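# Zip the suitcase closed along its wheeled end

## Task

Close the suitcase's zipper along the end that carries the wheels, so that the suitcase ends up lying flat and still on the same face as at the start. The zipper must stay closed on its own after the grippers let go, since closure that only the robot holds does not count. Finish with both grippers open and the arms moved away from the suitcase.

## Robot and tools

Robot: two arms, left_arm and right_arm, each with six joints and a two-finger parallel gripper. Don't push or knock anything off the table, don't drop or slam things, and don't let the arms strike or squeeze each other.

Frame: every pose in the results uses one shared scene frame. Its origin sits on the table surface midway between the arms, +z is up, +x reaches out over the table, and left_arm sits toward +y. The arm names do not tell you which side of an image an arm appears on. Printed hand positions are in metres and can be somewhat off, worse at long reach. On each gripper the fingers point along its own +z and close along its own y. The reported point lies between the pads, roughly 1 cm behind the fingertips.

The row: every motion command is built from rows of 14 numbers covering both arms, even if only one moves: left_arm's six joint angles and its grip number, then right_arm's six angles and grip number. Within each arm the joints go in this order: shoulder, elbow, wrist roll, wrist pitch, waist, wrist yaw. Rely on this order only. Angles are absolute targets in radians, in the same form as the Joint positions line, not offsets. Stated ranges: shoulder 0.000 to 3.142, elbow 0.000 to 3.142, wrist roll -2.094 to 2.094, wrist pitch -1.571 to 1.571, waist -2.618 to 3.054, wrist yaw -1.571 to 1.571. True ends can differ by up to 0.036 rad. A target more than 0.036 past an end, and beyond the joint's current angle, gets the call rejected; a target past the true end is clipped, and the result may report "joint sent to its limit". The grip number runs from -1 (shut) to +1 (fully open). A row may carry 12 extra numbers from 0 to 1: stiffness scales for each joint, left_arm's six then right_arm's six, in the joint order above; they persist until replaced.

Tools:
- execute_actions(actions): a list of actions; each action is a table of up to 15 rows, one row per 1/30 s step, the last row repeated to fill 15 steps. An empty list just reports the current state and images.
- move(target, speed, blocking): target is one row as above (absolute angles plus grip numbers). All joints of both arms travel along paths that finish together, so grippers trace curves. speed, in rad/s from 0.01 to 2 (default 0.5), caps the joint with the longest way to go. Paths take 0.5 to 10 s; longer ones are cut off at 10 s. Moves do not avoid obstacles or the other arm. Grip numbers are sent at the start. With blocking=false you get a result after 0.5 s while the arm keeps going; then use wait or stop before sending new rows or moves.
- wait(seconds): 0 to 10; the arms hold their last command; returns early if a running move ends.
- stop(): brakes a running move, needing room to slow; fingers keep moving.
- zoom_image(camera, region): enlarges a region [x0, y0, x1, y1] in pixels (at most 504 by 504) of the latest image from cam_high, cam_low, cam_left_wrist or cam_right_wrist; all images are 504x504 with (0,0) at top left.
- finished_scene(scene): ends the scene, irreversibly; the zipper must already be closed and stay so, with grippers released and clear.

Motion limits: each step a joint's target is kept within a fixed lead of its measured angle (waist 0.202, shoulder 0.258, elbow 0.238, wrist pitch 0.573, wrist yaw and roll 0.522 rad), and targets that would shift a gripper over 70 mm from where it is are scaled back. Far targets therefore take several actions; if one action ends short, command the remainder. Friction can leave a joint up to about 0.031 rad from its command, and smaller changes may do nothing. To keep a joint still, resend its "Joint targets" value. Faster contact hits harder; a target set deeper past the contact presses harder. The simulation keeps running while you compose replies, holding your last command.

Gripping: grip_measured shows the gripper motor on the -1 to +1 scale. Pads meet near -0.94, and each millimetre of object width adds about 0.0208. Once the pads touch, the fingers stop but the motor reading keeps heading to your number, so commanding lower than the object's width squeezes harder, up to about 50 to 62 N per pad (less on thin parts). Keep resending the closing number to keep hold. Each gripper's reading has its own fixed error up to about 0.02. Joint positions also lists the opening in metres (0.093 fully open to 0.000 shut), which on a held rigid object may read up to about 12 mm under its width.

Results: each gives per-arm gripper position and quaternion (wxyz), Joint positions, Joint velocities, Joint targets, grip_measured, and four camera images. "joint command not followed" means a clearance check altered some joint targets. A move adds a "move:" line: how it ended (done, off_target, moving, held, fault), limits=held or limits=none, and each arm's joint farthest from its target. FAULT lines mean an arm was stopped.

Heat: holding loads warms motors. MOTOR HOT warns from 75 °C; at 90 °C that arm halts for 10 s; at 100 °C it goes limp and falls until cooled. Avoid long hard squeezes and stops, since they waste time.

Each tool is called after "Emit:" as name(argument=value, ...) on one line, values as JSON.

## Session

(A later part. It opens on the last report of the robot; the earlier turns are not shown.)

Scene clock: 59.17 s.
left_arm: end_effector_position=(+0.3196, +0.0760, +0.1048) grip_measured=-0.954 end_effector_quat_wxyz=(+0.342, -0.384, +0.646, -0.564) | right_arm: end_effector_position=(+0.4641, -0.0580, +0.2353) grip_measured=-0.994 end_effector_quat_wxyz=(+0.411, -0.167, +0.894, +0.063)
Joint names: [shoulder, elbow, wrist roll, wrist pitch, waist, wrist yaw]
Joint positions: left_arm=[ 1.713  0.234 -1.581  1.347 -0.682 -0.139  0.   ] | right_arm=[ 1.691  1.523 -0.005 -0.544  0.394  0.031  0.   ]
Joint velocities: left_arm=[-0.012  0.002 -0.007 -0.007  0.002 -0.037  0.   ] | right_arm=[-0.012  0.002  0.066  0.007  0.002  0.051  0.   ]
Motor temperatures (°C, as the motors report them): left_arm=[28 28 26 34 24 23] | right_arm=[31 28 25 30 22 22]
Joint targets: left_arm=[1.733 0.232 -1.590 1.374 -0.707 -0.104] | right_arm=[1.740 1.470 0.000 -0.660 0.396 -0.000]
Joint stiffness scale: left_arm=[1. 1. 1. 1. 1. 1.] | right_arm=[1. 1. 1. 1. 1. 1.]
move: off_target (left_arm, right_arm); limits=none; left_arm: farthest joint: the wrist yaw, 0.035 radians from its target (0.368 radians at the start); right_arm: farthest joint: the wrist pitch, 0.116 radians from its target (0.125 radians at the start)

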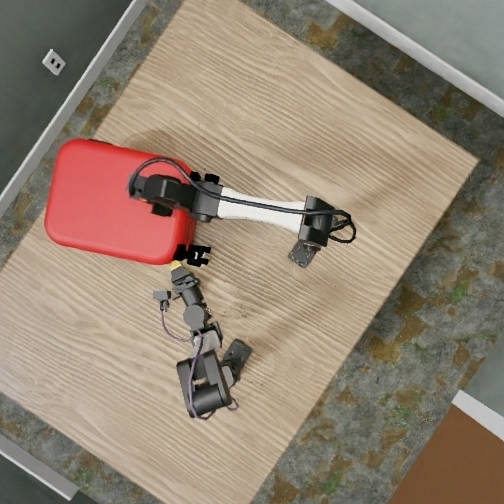

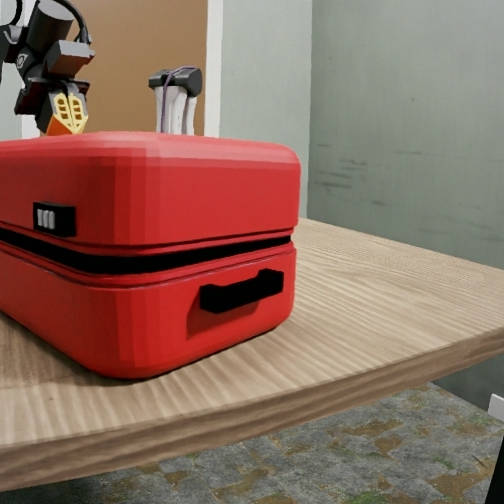

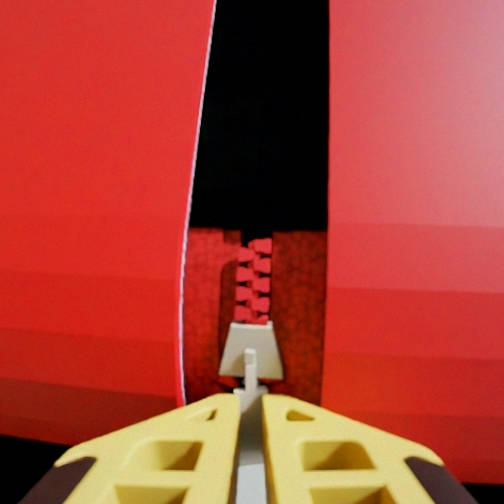

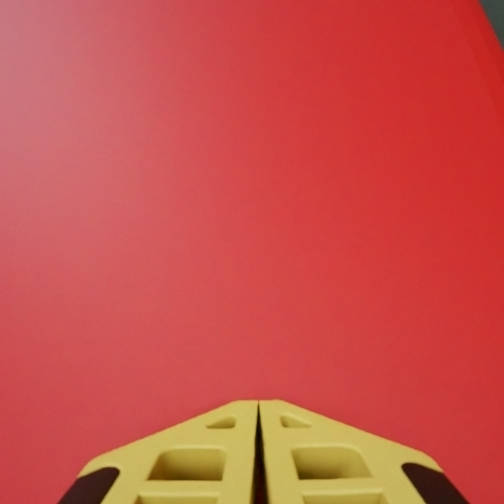

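Emit:
move(target=[1.72,0.232,-1.585,1.36,-0.685,-0.135,-0.97, 1.70,1.68,0,-0.66,0.40,0,-1], speed=0.3)

Emit:
move(target=[1.72,0.232,-1.585,1.36,-0.685,-0.135,-0.97, 1.89,2.10,0,-1.26,0.495,0,-1], speed=0.6)

Emit:
move(target=[1.72,0.232,-1.585,1.36,-0.685,-0.135,-0.97, 1.96,1.93,0,-1.30,0.495,0,-1], speed=0.12)

Scene clock: 62.83 s.
left_arm: end_effector_position=(+0.3198, +0.0764, +0.1048) grip_measured=-0.954 end_effector_quat_wxyz=(+0.343, -0.385, +0.645, -0.563) | right_arm: end_effector_position=(+0.4631, -0.0545, +0.2793) grip_measured=-0.994 end_effector_quat_wxyz=(+0.428, -0.170, +0.885, +0.077)
Joint names: [shoulder, elbow, wrist roll, wrist pitch, waist, wrist yaw]
Joint positions: left_arm=[ 1.713  0.234 -1.581  1.347 -0.682 -0.142  0.   ] | right_arm=[ 1.688  1.666 -0.005 -0.65   0.394  0.009  0.   ]
Joint velocities: left_arm=[ 0.017  0.002  0.007  0.022 -0.012  0.022  0.   ] | right_arm=[-0.002  0.007  0.022  0.022  0.007 -0.051  0.   ]
Motor temperatures (°C, as the motors report them): left_arm=[28 28 26 34 24 23] | right_arm=[31 29 25 30 22 22]
Joint targets: left_arm=[1.720 0.232 -1.585 1.360 -0.685 -0.135] | right_arm=[1.700 1.680 -0.000 -0.660 0.400 0.000]
Joint stiffness scale: left_arm=[1. 1. 1. 1. 1. 1.] | right_arm=[1. 1. 1. 1. 1. 1.]
move: done; limits=none; left_arm: farthest joint: the wrist pitch, 0.013 radians from its target (0.013 radians at the start); right_arm: farthest joint: the elbow, 0.014 radians from its target (0.157 radians at the start)

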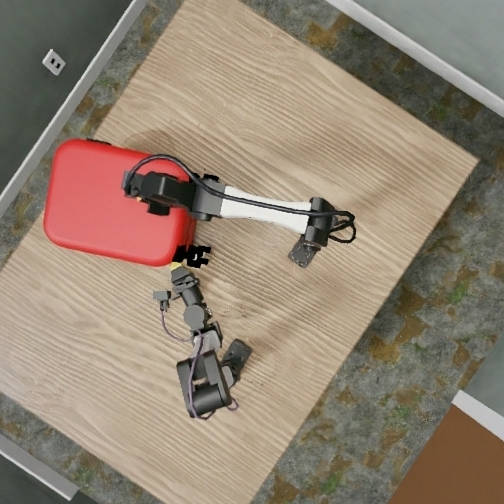

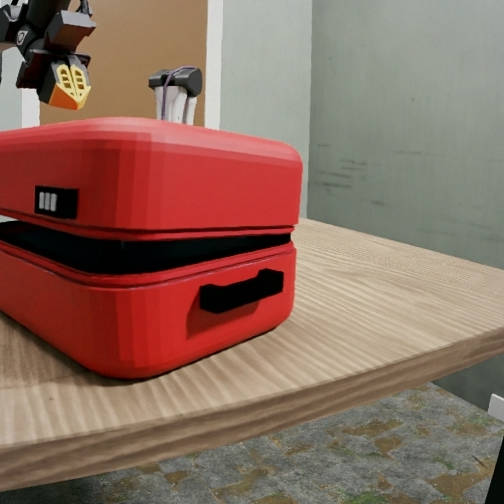

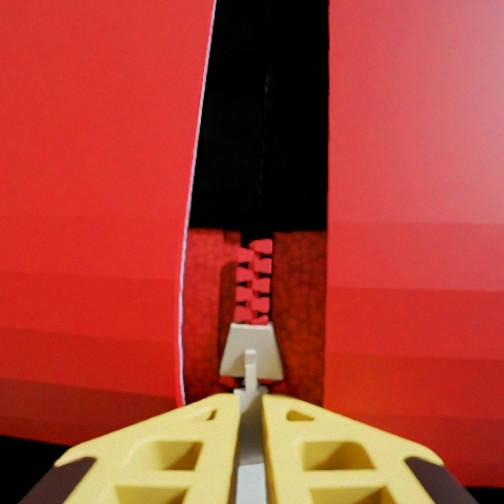

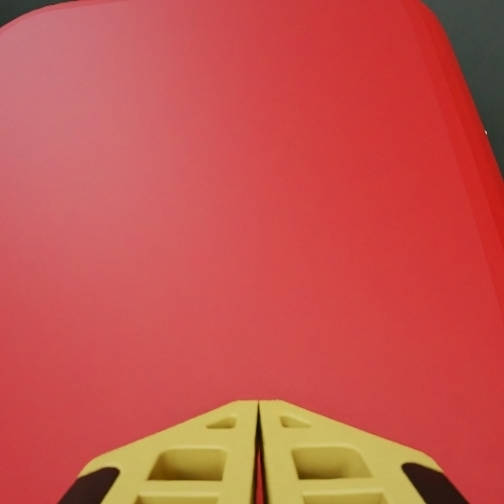

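Scene clock: 64.67 s.
left_arm: end_effector_position=(+0.3198, +0.0765, +0.1048) grip_measured=-0.954 end_effector_quat_wxyz=(+0.343, -0.385, +0.645, -0.563) | right_arm: end_effector_position=(+0.4104, -0.0307, +0.2648) grip_measured=-0.994 end_effector_quat_wxyz=(+0.254, -0.227, +0.938, +0.056)
Joint names: [shoulder, elbow, wrist roll, wrist pitch, waist, wrist yaw]
Joint positions: left_arm=[ 1.713  0.234 -1.581  1.347 -0.682 -0.143  0.   ] | right_arm=[ 1.875  2.081 -0.005 -1.25   0.487  0.008  0.   ]
Joint velocities: left_arm=[-0.007 -0.007  0.066  0.007 -0.002 -0.022  0.   ] | right_arm=[-0.012 -0.007  0.081  0.051 -0.017 -0.037  0.   ]
Motor temperatures (°C, as the motors report them): left_arm=[28 28 26 35 24 23] | right_arm=[31 29 25 30 22 22]
Joint targets: left_arm=[1.720 0.232 -1.585 1.360 -0.685 -0.135] | right_arm=[1.890 2.100 0.000 -1.260 0.495 0.000]
Joint stiffness scale: left_arm=[1. 1. 1. 1. 1. 1.] | right_arm=[1. 1. 1. 1. 1. 1.]
move: done; limits=none; left_arm: farthest joint: the wrist pitch, 0.013 radians from its target (0.013 radians at the start); right_arm: farthest joint: the elbow, 0.019 radians from its target (0.434 radians at the start)

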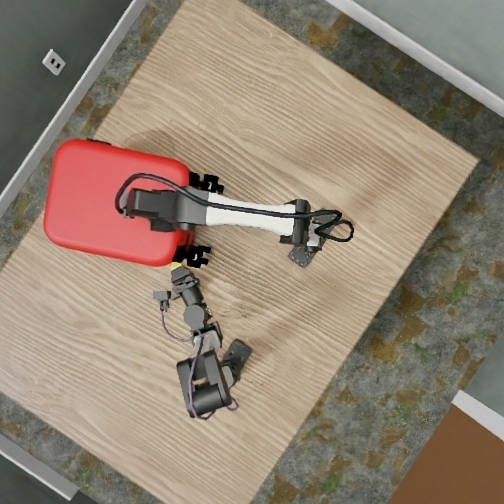

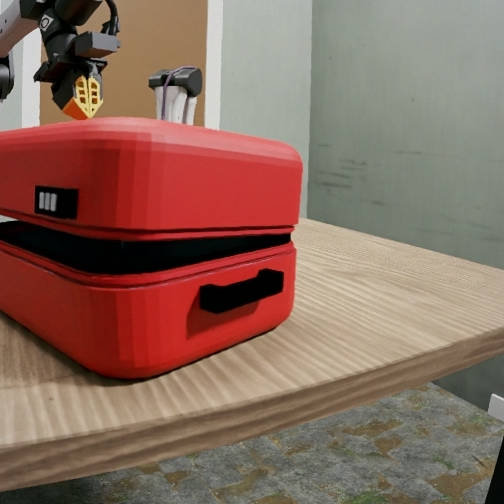

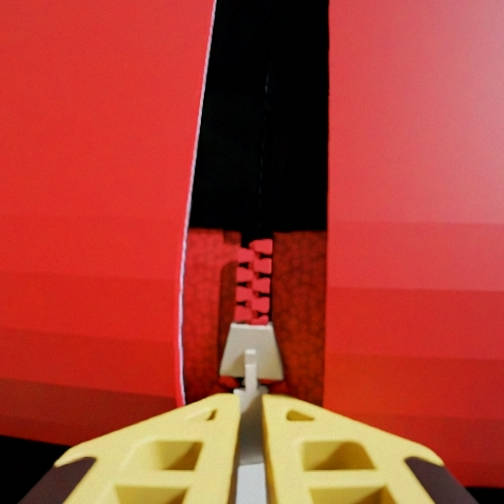

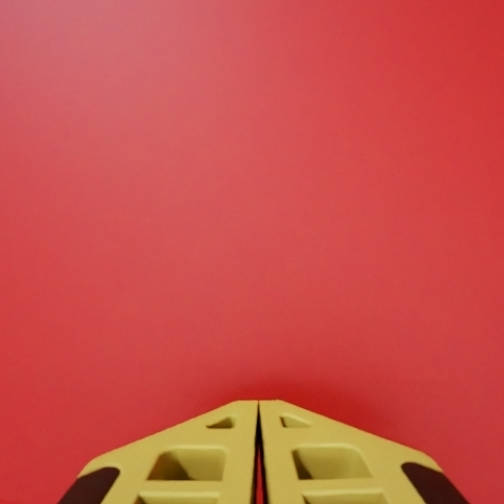

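Scene clock: 66.23 s.
left_arm: end_effector_position=(+0.3198, +0.0765, +0.1048) grip_measured=-0.954 end_effector_quat_wxyz=(+0.343, -0.385, +0.645, -0.563) | right_arm: end_effector_position=(+0.4088, -0.0385, +0.2286) grip_measured=-0.995 end_effector_quat_wxyz=(+0.215, -0.225, +0.950, +0.029)
Joint names: [shoulder, elbow, wrist roll, wrist pitch, waist, wrist yaw]
Joint positions: left_arm=[ 1.713  0.234 -1.581  1.347 -0.682 -0.143  0.   ] | right_arm=[ 1.893  1.993 -0.005 -1.235  0.487  0.045  0.   ]
Joint velocities: left_arm=[ 0.012 -0.012  0.037 -0.066  0.002  0.022  0.   ] | right_arm=[-0.002 -0.002 -0.007  0.037  0.002 -0.051  0.   ]
Motor temperatures (°C, as the motors report them): left_arm=[28 28 26 35 24 23] | right_arm=[32 29 25 30 22 22]
Joint targets: left_arm=[1.720 0.232 -1.585 1.360 -0.685 -0.135] | right_arm=[1.960 1.930 0.000 -1.300 0.495 -0.000]
Joint stiffness scale: left_arm=[1. 1. 1. 1. 1. 1.] | right_arm=[1. 1. 1. 1. 1. 1.]
move: off_target (right_arm); limits=none; left_arm: farthest joint: the wrist pitch, 0.013 radians from its target (0.013 radians at the start); right_arm: farthest joint: the shoulder, 0.067 radians from its target (0.085 radians at the start)

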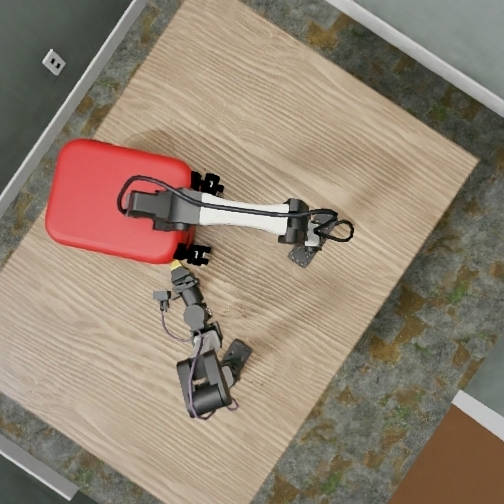

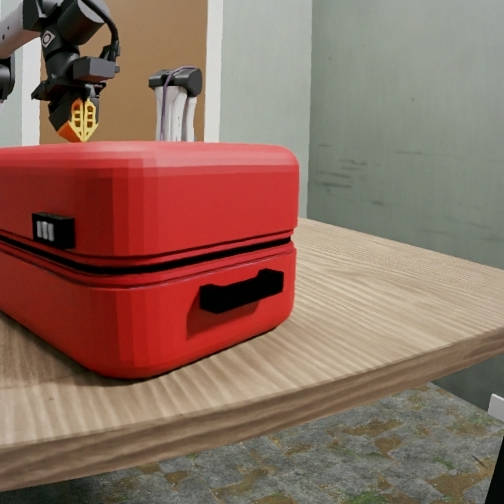

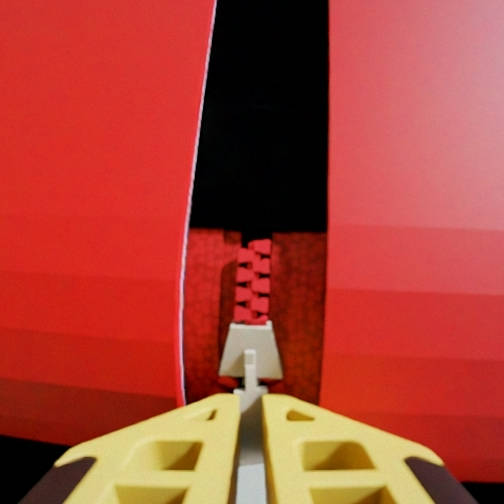

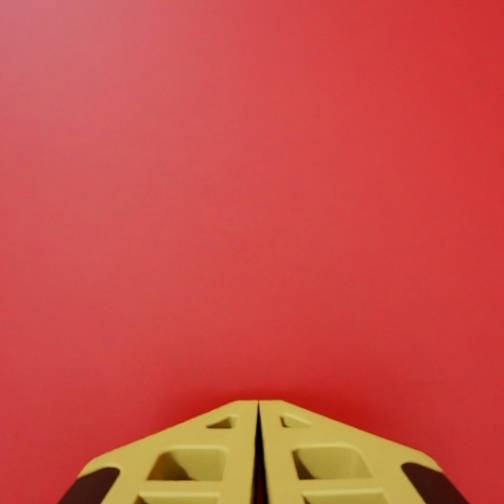

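Emit:
move(target=[1.69,0.205,-1.585,1.37,-0.755,-0.08,-0.97, 1.96,1.93,0,-1.30,0.50,-0.03,-1], speed=0.06)

Scene clock: 68.20 s.
left_arm: end_effector_position=(+0.3122, +0.0703, +0.1044) grip_measured=-0.954 end_effector_quat_wxyz=(+0.341, -0.380, +0.648, -0.566) | right_arm: end_effector_position=(+0.4051, -0.0395, +0.2304) grip_measured=-0.995 end_effector_quat_wxyz=(+0.212, -0.226, +0.950, +0.030)
Joint names: [shoulder, elbow, wrist roll, wrist pitch, waist, wrist yaw]
Joint positions: left_arm=[ 1.713  0.222 -1.581  1.361 -0.717 -0.165  0.   ] | right_arm=[ 1.886  1.994 -0.005 -1.25   0.487  0.04   0.   ]
Joint velocities: left_arm=[-0.012 -0.007 -0.022 -0.037 -0.017 -0.022  0.   ] | right_arm=[ 0.002 -0.007 -0.007 -0.022 -0.012  0.066  0.   ]
Motor temperatures (°C, as the motors report them): left_arm=[29 28 26 35 24 23] | right_arm=[31 29 25 30 22 22]
Joint targets: left_arm=[1.690 0.205 -1.585 1.370 -0.755 -0.080] | right_arm=[1.960 1.930 -0.000 -1.300 0.500 -0.030]
Joint stiffness scale: left_arm=[1. 1. 1. 1. 1. 1.] | right_arm=[1. 1. 1. 1. 1. 1.]
move: off_target (left_arm, right_arm); limits=none; left_arm: farthest joint: the wrist yaw, 0.085 radians from its target (0.063 radians at the start); right_arm: farthest joint: the shoulder, 0.074 radians from its target (0.067 radians at the start)

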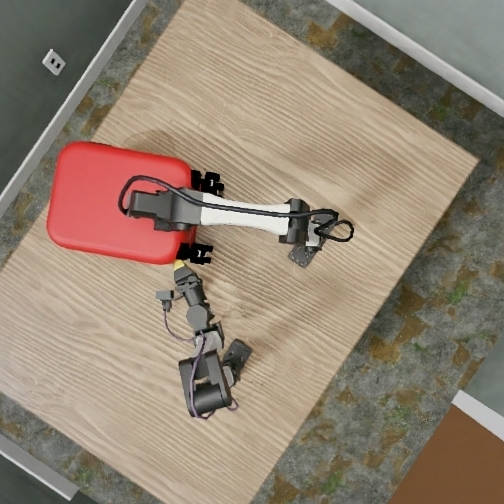

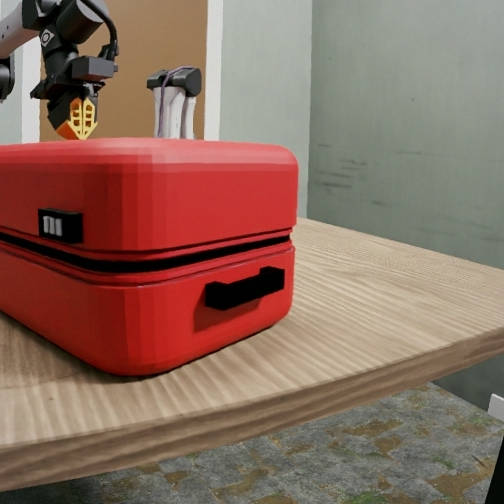

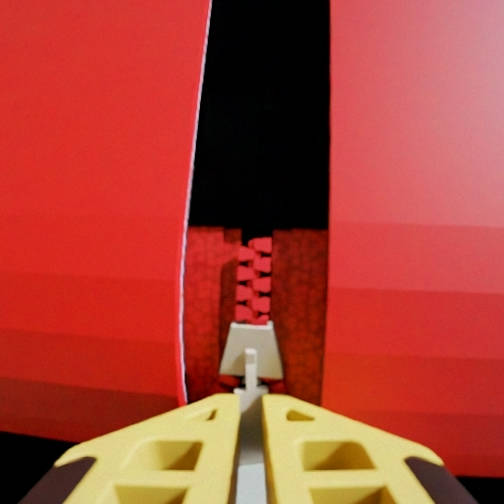

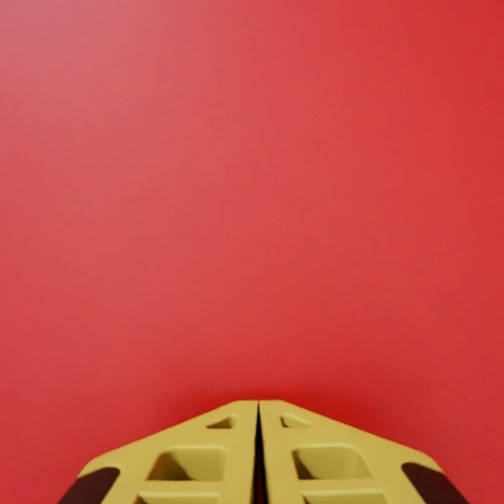

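Emit:
execute_actions(actions=[[[1.69,0.205,-1.585,1.37,-0.74,-0.12,-0.97, 1.97,1.92,0,-1.31,0.51,-0.04,-1]],[[1.69,0.20,-1.585,1.375,-0.765,-0.08,-0.97, 1.97,1.92,0,-1.31,0.51,-0.04,-1]],[[1.69,0.195,-1.585,1.38,-0.78,-0.06,-0.97, 1.97,1.92,0,-1.31,0.51,-0.04,-1]],[[1.69,0.19,-1.585,1.385,-0.795,-0.05,-0.97, 1.97,1.92,0,-1.31,0.51,-0.04,-1]]])

Scene clock: 70.80 s.
left_arm: end_effector_position=(+0.3025, +0.0630, +0.1042) grip_measured=-0.954 end_effector_quat_wxyz=(+0.334, -0.370, +0.651, -0.572) | right_arm: end_effector_position=(+0.4030, -0.0423, +0.2273) grip_measured=-0.995 end_effector_quat_wxyz=(+0.205, -0.226, +0.952, +0.024)
Joint names: [shoulder, elbow, wrist roll, wrist pitch, waist, wrist yaw]
Joint positions: left_arm=[ 1.713  0.207 -1.581  1.381 -0.752 -0.174  0.   ] | right_arm=[ 1.886  1.988 -0.005 -1.26   0.487  0.05   0.   ]
Joint velocities: left_arm=[-0.007  0.002 -0.007 -0.007  0.012 -0.066  0.   ] | right_arm=[ 0.017  0.012 -0.022  0.037  0.002 -0.022  0.   ]
Motor temperatures (°C, as the motors report them): left_arm=[29 28 26 35 24 24] | right_arm=[31 29 25 30 23 23]
Joint targets: left_arm=[1.690 0.190 -1.585 1.385 -0.795 -0.050] | right_arm=[1.970 1.920 -0.000 -1.310 0.510 -0.040]
Joint stiffness scale: left_arm=[1. 1. 1. 1. 1. 1.] | right_arm=[1. 1. 1. 1. 1. 1.]

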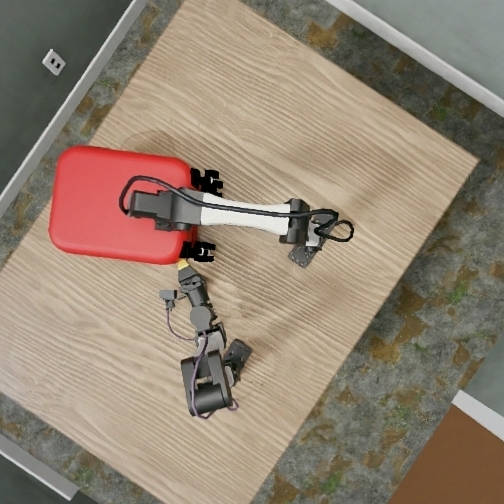

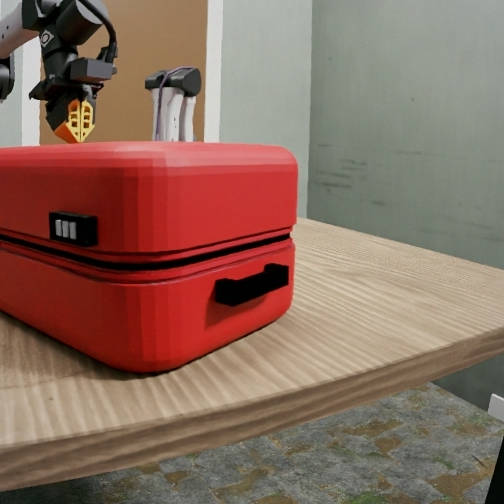

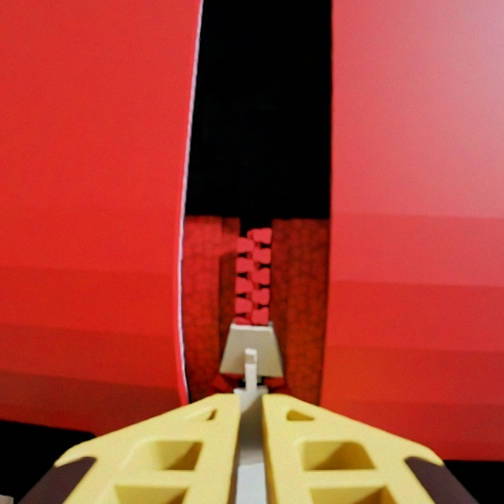

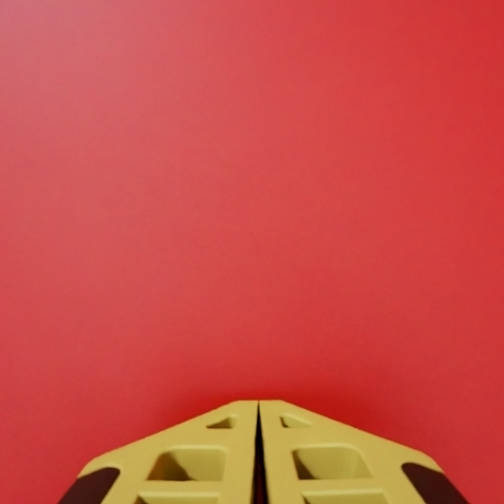

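Emit:
move(target=[1.70,0.205,-1.585,1.38,-0.755,-0.165,-0.97, 1.86,2.09,0,-1.26,0.50,0,-1], speed=0.3)

Emit:
move(target=[1.70,0.205,-1.585,1.38,-0.755,-0.165,-0.97, 1.86,2.09,0,-1.26,0.567,-0.01,1], speed=0.3)

Emit:
move(target=[1.70,0.205,-1.585,1.38,-0.755,-0.165,-0.97, 1.94,1.89,0,-1.26,0.567,-0.03,1], speed=0.15)

Scene clock: 72.63 s.
left_arm: end_effector_position=(+0.3033, +0.0642, +0.1046) grip_measured=-0.954 end_effector_quat_wxyz=(+0.337, -0.373, +0.650, -0.571) | right_arm: end_effector_position=(+0.4074, -0.0314, +0.2618) grip_measured=-0.995 end_effector_quat_wxyz=(+0.247, -0.228, +0.940, +0.054)
Joint names: [shoulder, elbow, wrist roll, wrist pitch, waist, wrist yaw]
Joint positions: left_arm=[ 1.713  0.207 -1.581  1.382 -0.752 -0.182  0.   ] | right_arm=[ 1.874  2.075 -0.005 -1.26   0.489  0.009  0.   ]
Joint velocities: left_arm=[-0.022 -0.012  0.022  0.022  0.022  0.022  0.   ] | right_arm=[ 0.002  0.002 -0.066  0.037 -0.002 -0.022  0.   ]
Motor temperatures (°C, as the motors report them): left_arm=[29 28 26 35 24 24] | right_arm=[31 29 25 30 23 23]
Joint targets: left_arm=[1.700 0.205 -1.585 1.380 -0.755 -0.165] | right_arm=[1.860 2.090 -0.000 -1.260 0.500 -0.000]
Joint stiffness scale: left_arm=[1. 1. 1. 1. 1. 1.] | right_arm=[1. 1. 1. 1. 1. 1.]
move: done; limits=none; left_arm: farthest joint: the wrist yaw, 0.017 radians from its target (0.009 radians at the start); right_arm: farthest joint: the elbow, 0.015 radians from its target (0.102 radians at the start)

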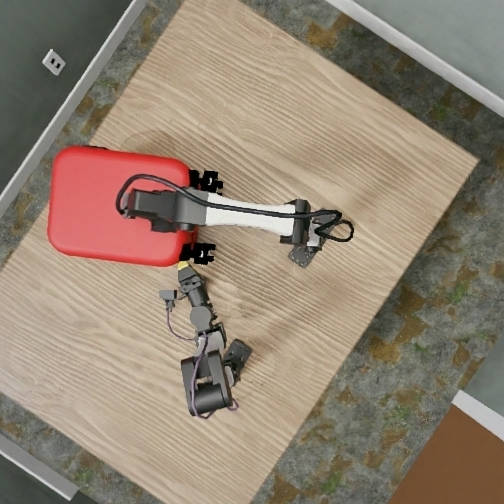

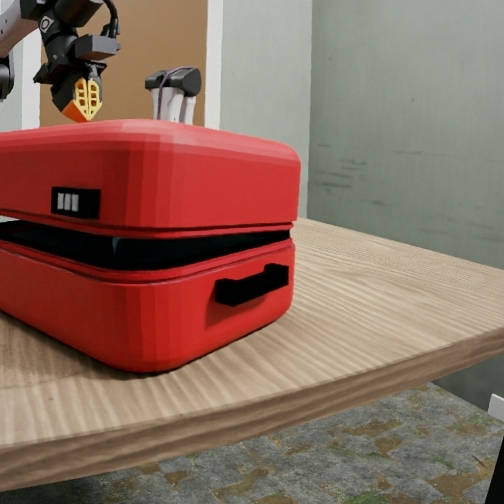

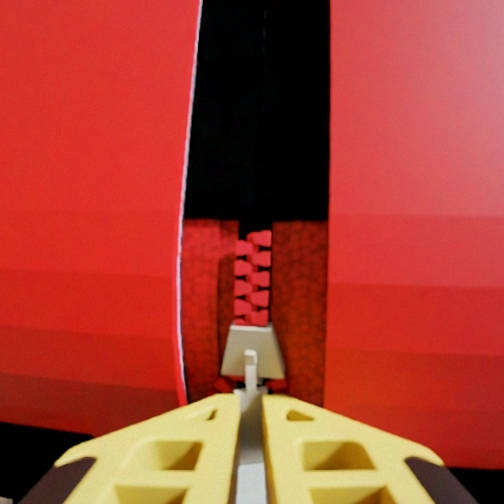

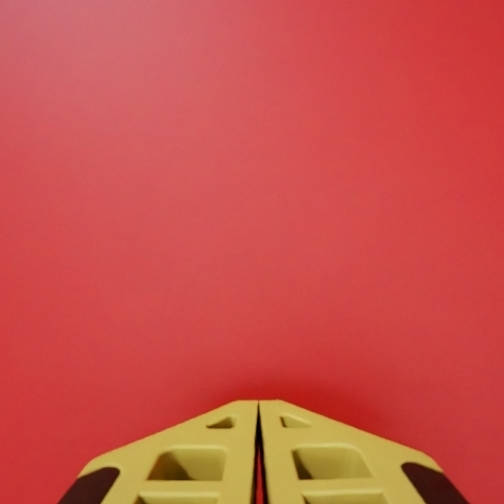

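Scene clock: 73.40 s.
left_arm: end_effector_position=(+0.3034, +0.0644, +0.1046) grip_measured=-0.954 end_effector_quat_wxyz=(+0.337, -0.373, +0.649, -0.571) | right_arm: end_effector_position=(+0.3910, -0.0018, +0.2618) grip_measured=+0.997 end_effector_quat_wxyz=(+0.244, -0.263, +0.931, +0.068)
Joint names: [shoulder, elbow, wrist roll, wrist pitch, waist, wrist yaw]
Joint positions: left_arm=[ 1.713  0.207 -1.581  1.382 -0.752 -0.183  0.   ] | right_arm=[ 1.874  2.075 -0.005 -1.26   0.561 -0.002  0.093]
Joint velocities: left_arm=[ 0.002  0.007 -0.022 -0.022 -0.017  0.007  0.   ] | right_arm=[-0.007  0.007  0.037  0.037  0.002 -0.066 -0.001]
Motor temperatures (°C, as the motors report them): left_arm=[29 28 26 35 24 24] | right_arm=[32 29 25 30 23 23]
Joint targets: left_arm=[1.700 0.205 -1.585 1.380 -0.755 -0.165] | right_arm=[1.860 2.090 0.000 -1.260 0.567 -0.010]
Joint stiffness scale: left_arm=[1. 1. 1. 1. 1. 1.] | right_arm=[1. 1. 1. 1. 1. 1.]
move: done; limits=none; left_arm: farthest joint: the wrist yaw, 0.018 radians from its target (0.017 radians at the start); right_arm: farthest joint: the elbow, 0.015 radians from its target (0.015 radians at the start)

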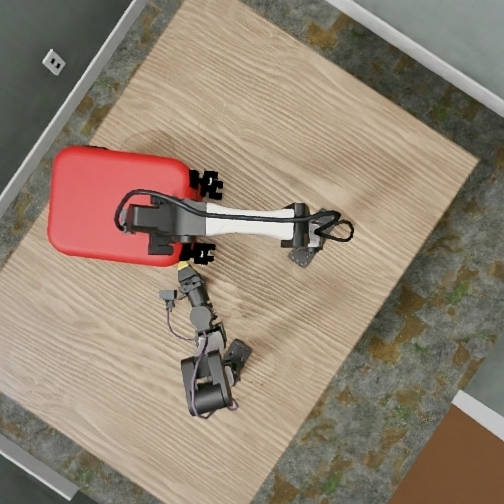

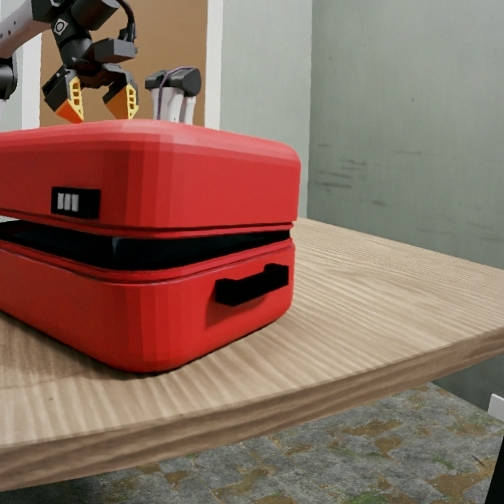

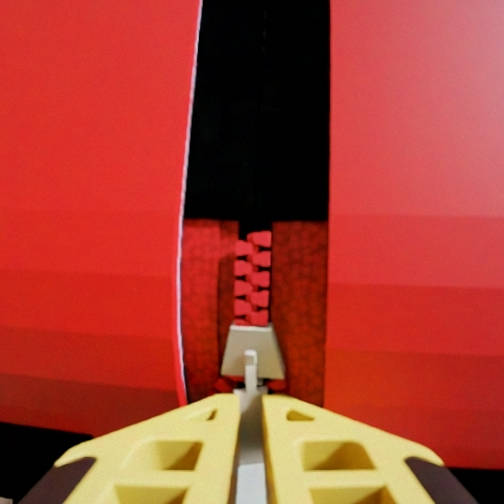

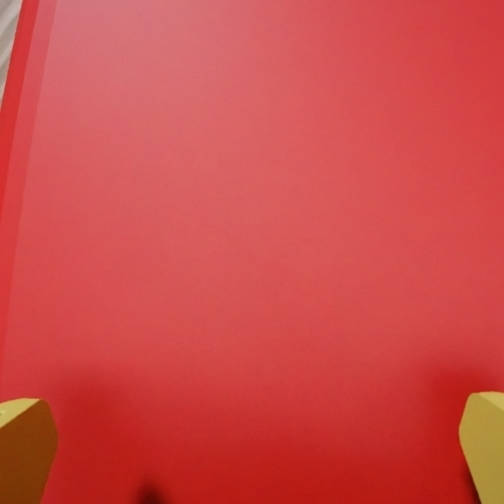

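Scene clock: 74.93 s.
left_arm: end_effector_position=(+0.3034, +0.0644, +0.1046) grip_measured=-0.954 end_effector_quat_wxyz=(+0.337, -0.373, +0.649, -0.571) | right_arm: end_effector_position=(+0.3892, -0.0078, +0.2295) grip_measured=+0.997 end_effector_quat_wxyz=(+0.215, -0.263, +0.939, +0.048)
Joint names: [shoulder, elbow, wrist roll, wrist pitch, waist, wrist yaw]
Joint positions: left_arm=[ 1.713  0.207 -1.581  1.382 -0.752 -0.183  0.   ] | right_arm=[ 1.873  1.968 -0.006 -1.222  0.56   0.022  0.093]
Joint velocities: left_arm=[ 0.007 -0.007  0.066  0.037 -0.002  0.007  0.   ] | right_arm=[-0.002 -0.022 -0.007 -0.007  0.012 -0.051  0.   ]
Motor temperatures (°C, as the motors report them): left_arm=[29 28 26 35 24 24] | right_arm=[32 29 25 30 23 23]
Joint targets: left_arm=[1.700 0.205 -1.585 1.380 -0.755 -0.165] | right_arm=[1.940 1.890 0.000 -1.260 0.567 -0.030]
Joint stiffness scale: left_arm=[1. 1. 1. 1. 1. 1.] | right_arm=[1. 1. 1. 1. 1. 1.]
move: off_target (right_arm); limits=none; left_arm: farthest joint: the wrist yaw, 0.018 radians from its target (0.018 radians at the start); right_arm: farthest joint: the elbow, 0.078 radians from its target (0.185 radians at the start)

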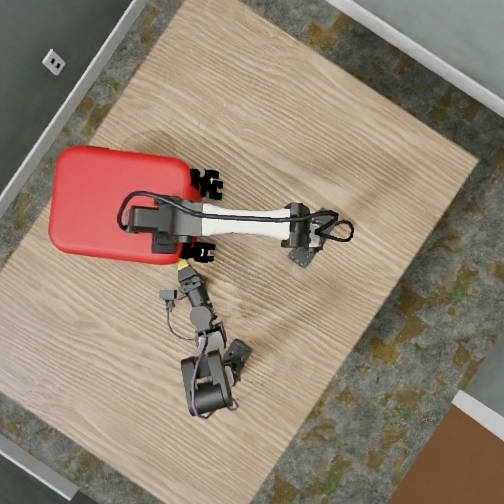

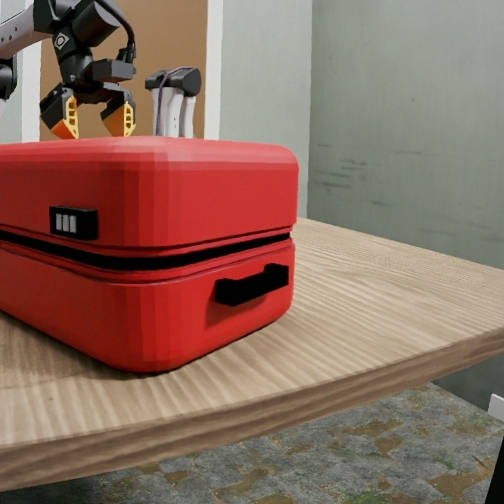

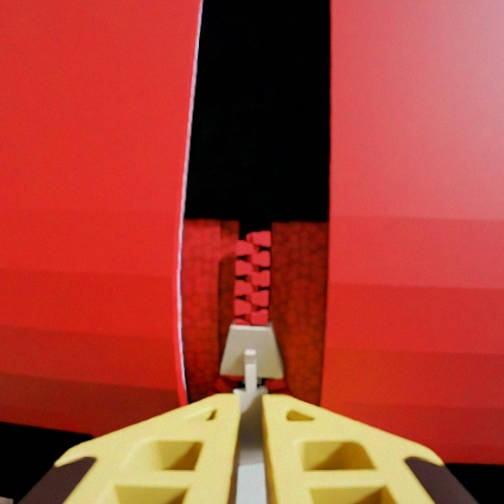

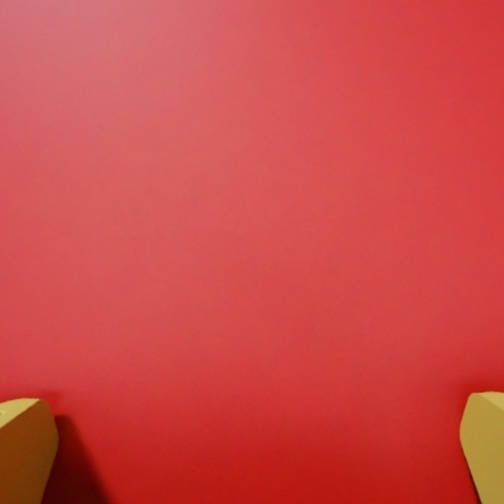

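Emit:
execute_actions(actions=[[[1.70,0.205,-1.585,1.38,-0.775,-0.12,-0.97, 1.95,1.89,0.08,-1.27,0.585,-0.08,1]],[[1.70,0.205,-1.585,1.38,-0.795,-0.07,-0.97, 1.95,1.89,0.1,-1.27,0.59,-0.09,1]],[[1.70,0.205,-1.585,1.38,-0.812,-0.07,-0.97, 1.95,1.89,0.1,-1.27,0.59,-0.09,1]],[[1.70,0.205,-1.585,1.38,-0.83,-0.075,-0.97, 1.95,1.89,0.1,-1.27,0.59,-0.09,1]]])

Scene clock: 77.20 s.
left_arm: end_effector_position=(+0.2990, +0.0590, +0.1047) grip_measured=-0.954 end_effector_quat_wxyz=(+0.336, -0.370, +0.651, -0.571) | right_arm: end_effector_position=(+0.3912, -0.0087, +0.2279) grip_measured=+0.997 end_effector_quat_wxyz=(+0.216, -0.226, +0.949, +0.051)
Joint names: [shoulder, elbow, wrist roll, wrist pitch, waist, wrist yaw]
Joint positions: left_arm=[ 1.713  0.207 -1.581  1.382 -0.78  -0.205  0.   ] | right_arm=[ 1.873  1.96   0.07  -1.211  0.56   0.033  0.093]
Joint velocities: left_arm=[-0.002 -0.007 -0.037  0.022  0.002  0.095  0.   ] | right_arm=[-0.002 -0.002 -0.022  0.022  0.002  0.007 -0.   ]
Motor temperatures (°C, as the motors report them): left_arm=[29 28 26 35 24 24] | right_arm=[31 28 25 30 23 23]
Joint targets: left_arm=[1.700 0.205 -1.585 1.380 -0.830 -0.075] | right_arm=[1.950 1.890 0.100 -1.270 0.590 -0.090]
Joint stiffness scale: left_arm=[1. 1. 1. 1. 1. 1.] | right_arm=[1. 1. 1. 1. 1. 1.]

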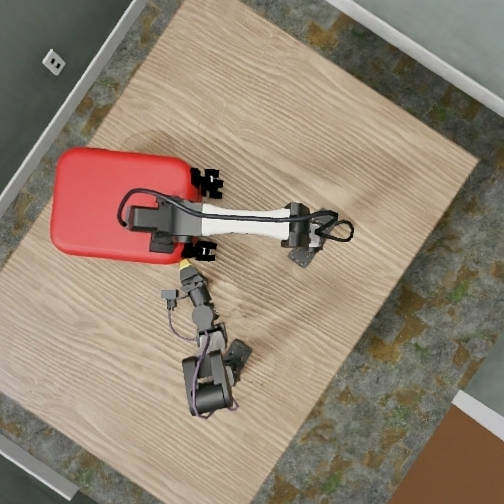

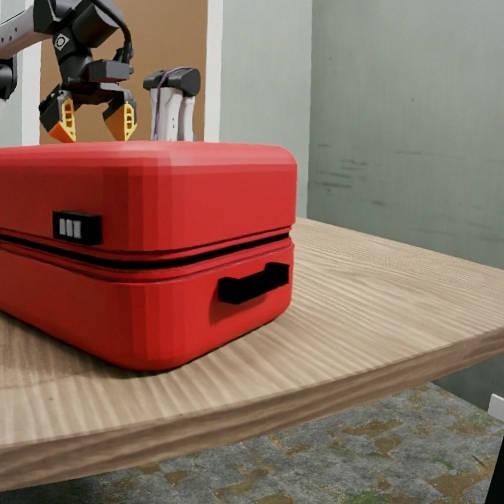

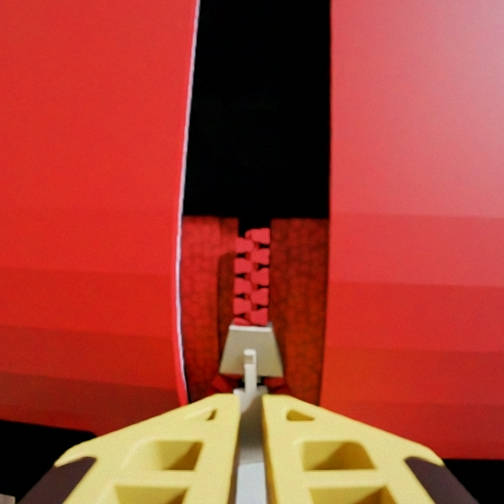

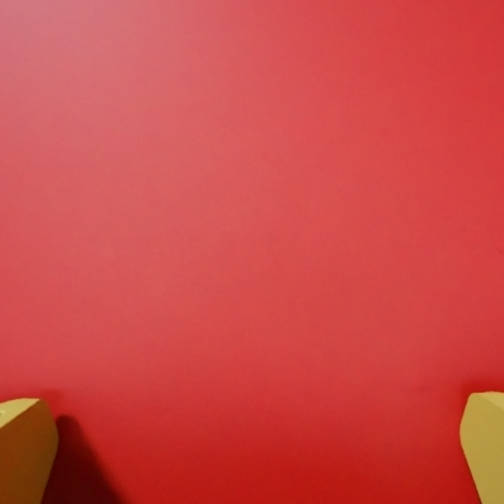

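Emit:
zoom_image(camera="cam_high", region=[150, 225, 240, 325])

Region (150, 225, 240, 325) of cam_high's 504x504 image, scaled by 5.040, with more detail than that image has; it fills the left 454 columns of this view, and the rest is white.

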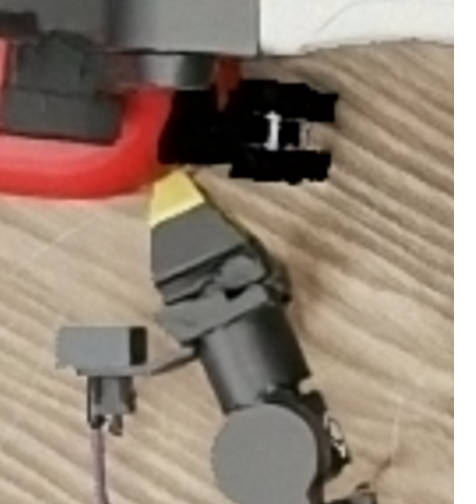

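Emit:
move(target=[1.70,0.205,-1.585,1.38,-0.785,-0.19,-0.97, 1.86,2.10,0.05,-1.26,0.56,0.0,1], speed=0.3)

Emit:
move(target=[1.70,0.205,-1.585,1.38,-0.785,-0.19,-0.97, 1.26,1.245,0.046,-0.776,0.54,0.05,0.5], speed=0.7)

Scene clock: 80.47 s.
left_arm: end_effector_position=(+0.3000, +0.0607, +0.1047) grip_measured=-0.954 end_effector_quat_wxyz=(+0.340, -0.373, +0.649, -0.569) | right_arm: end_effector_position=(+0.3934, -0.0022, +0.2705) grip_measured=+0.997 end_effector_quat_wxyz=(+0.257, -0.233, +0.935, +0.075)
Joint names: [shoulder, elbow, wrist roll, wrist pitch, waist, wrist yaw]
Joint positions: left_arm=[ 1.713  0.207 -1.581  1.382 -0.779 -0.214  0.   ] | right_arm=[ 1.865  2.086  0.055 -1.25   0.561  0.009  0.093]
Joint velocities: left_arm=[-0.002 -0.002 -0.066 -0.081 -0.012 -0.022  0.   ] | right_arm=[ 0.007 -0.012  0.066 -0.066  0.012  0.051 -0.   ]
Motor temperatures (°C, as the motors report them): left_arm=[30 28 26 36 24 24] | right_arm=[31 28 25 30 23 23]
Joint targets: left_arm=[1.700 0.205 -1.585 1.380 -0.785 -0.190] | right_arm=[1.860 2.100 0.050 -1.260 0.560 -0.000]
Joint stiffness scale: left_arm=[1. 1. 1. 1. 1. 1.] | right_arm=[1. 1. 1. 1. 1. 1.]
move: off_target (left_arm); limits=none; left_arm: farthest joint: the wrist yaw, 0.024 radians from its target (0.015 radians at the start); right_arm: farthest joint: the elbow, 0.014 radians from its target (0.140 radians at the start)

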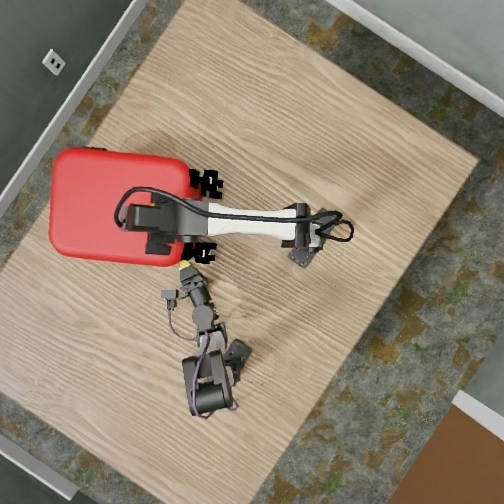

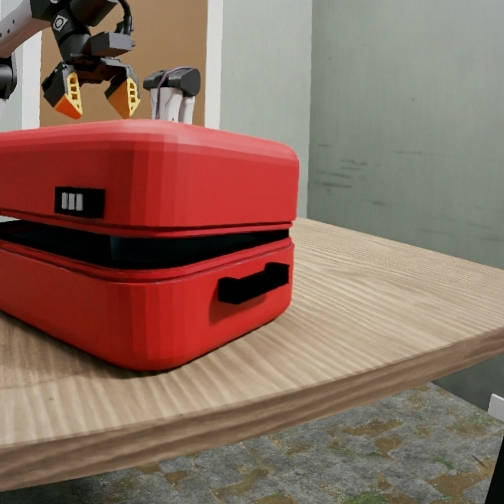

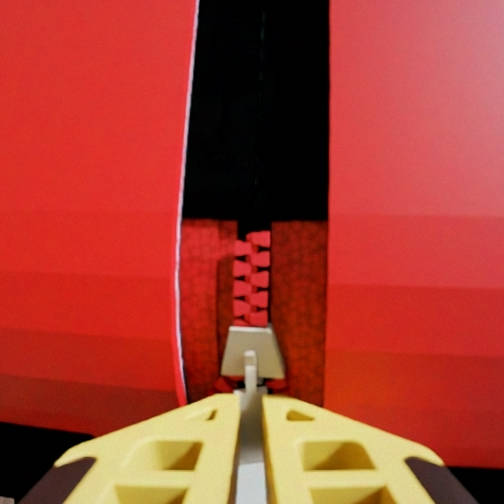

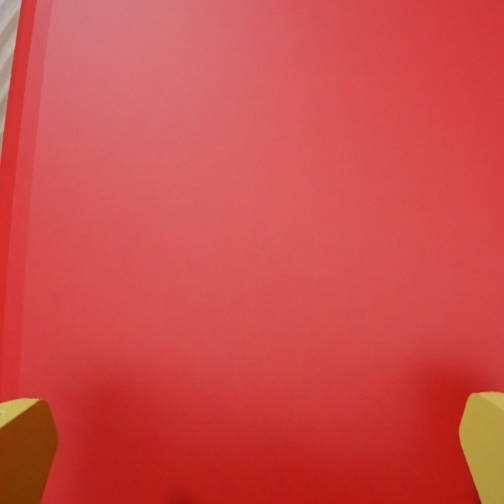

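Scene clock: 82.47 s.
left_arm: end_effector_position=(+0.3001, +0.0608, +0.1047) grip_measured=-0.954 end_effector_quat_wxyz=(+0.340, -0.373, +0.649, -0.569) | right_arm: end_effector_position=(+0.3217, -0.0565, +0.2494) grip_measured=+0.502 end_effector_quat_wxyz=(+0.366, -0.214, +0.901, +0.091)
Joint names: [shoulder, elbow, wrist roll, wrist pitch, waist, wrist yaw]
Joint positions: left_arm=[ 1.713  0.207 -1.581  1.382 -0.779 -0.214  0.   ] | right_arm=[ 1.275  1.262  0.051 -0.784  0.551  0.042  0.069]
Joint velocities: left_arm=[-0.012 -0.002 -0.081 -0.066  0.007  0.022  0.   ] | right_arm=[ 0.007  0.002  0.022 -0.007  0.002  0.022  0.   ]
Motor temperatures (°C, as the motors report them): left_arm=[30 28 26 36 24 24] | right_arm=[32 28 25 30 23 23]
Joint targets: left_arm=[1.700 0.205 -1.585 1.380 -0.785 -0.190] | right_arm=[1.260 1.245 0.046 -0.776 0.540 0.050]
Joint stiffness scale: left_arm=[1. 1. 1. 1. 1. 1.] | right_arm=[1. 1. 1. 1. 1. 1.]
move: off_target (left_arm); limits=none; left_arm: farthest joint: the wrist yaw, 0.024 radians from its target (0.024 radians at the start); right_arm: farthest joint: the elbow, 0.017 radians from its target (0.841 radians at the start)

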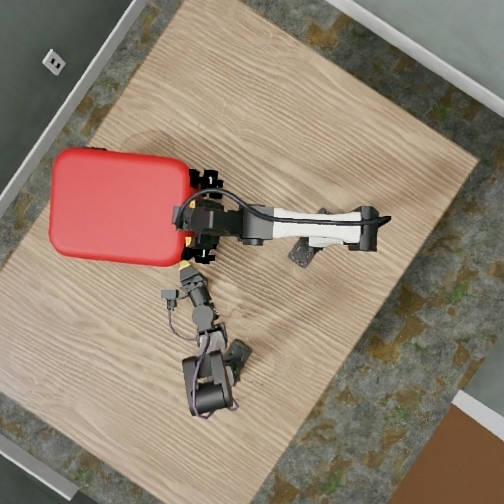

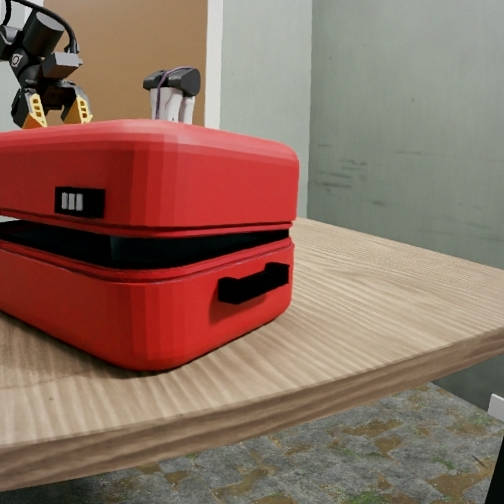

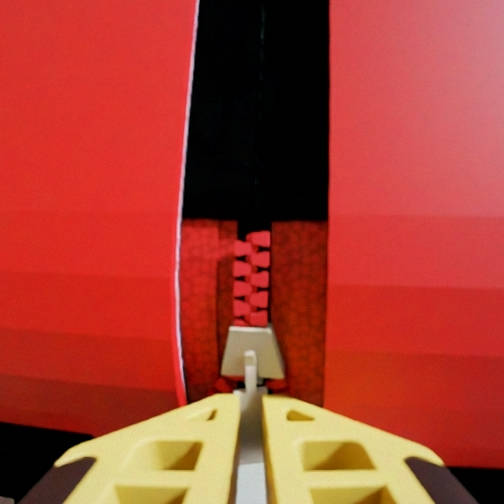

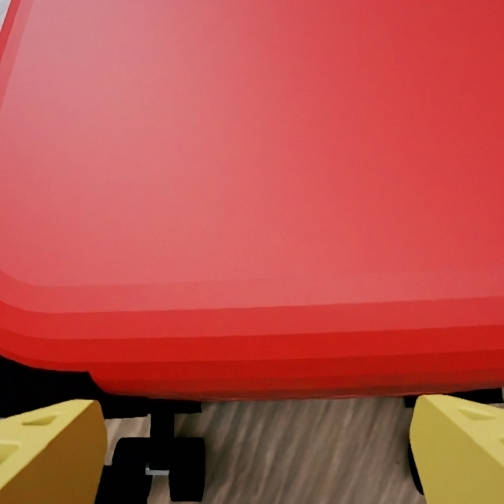

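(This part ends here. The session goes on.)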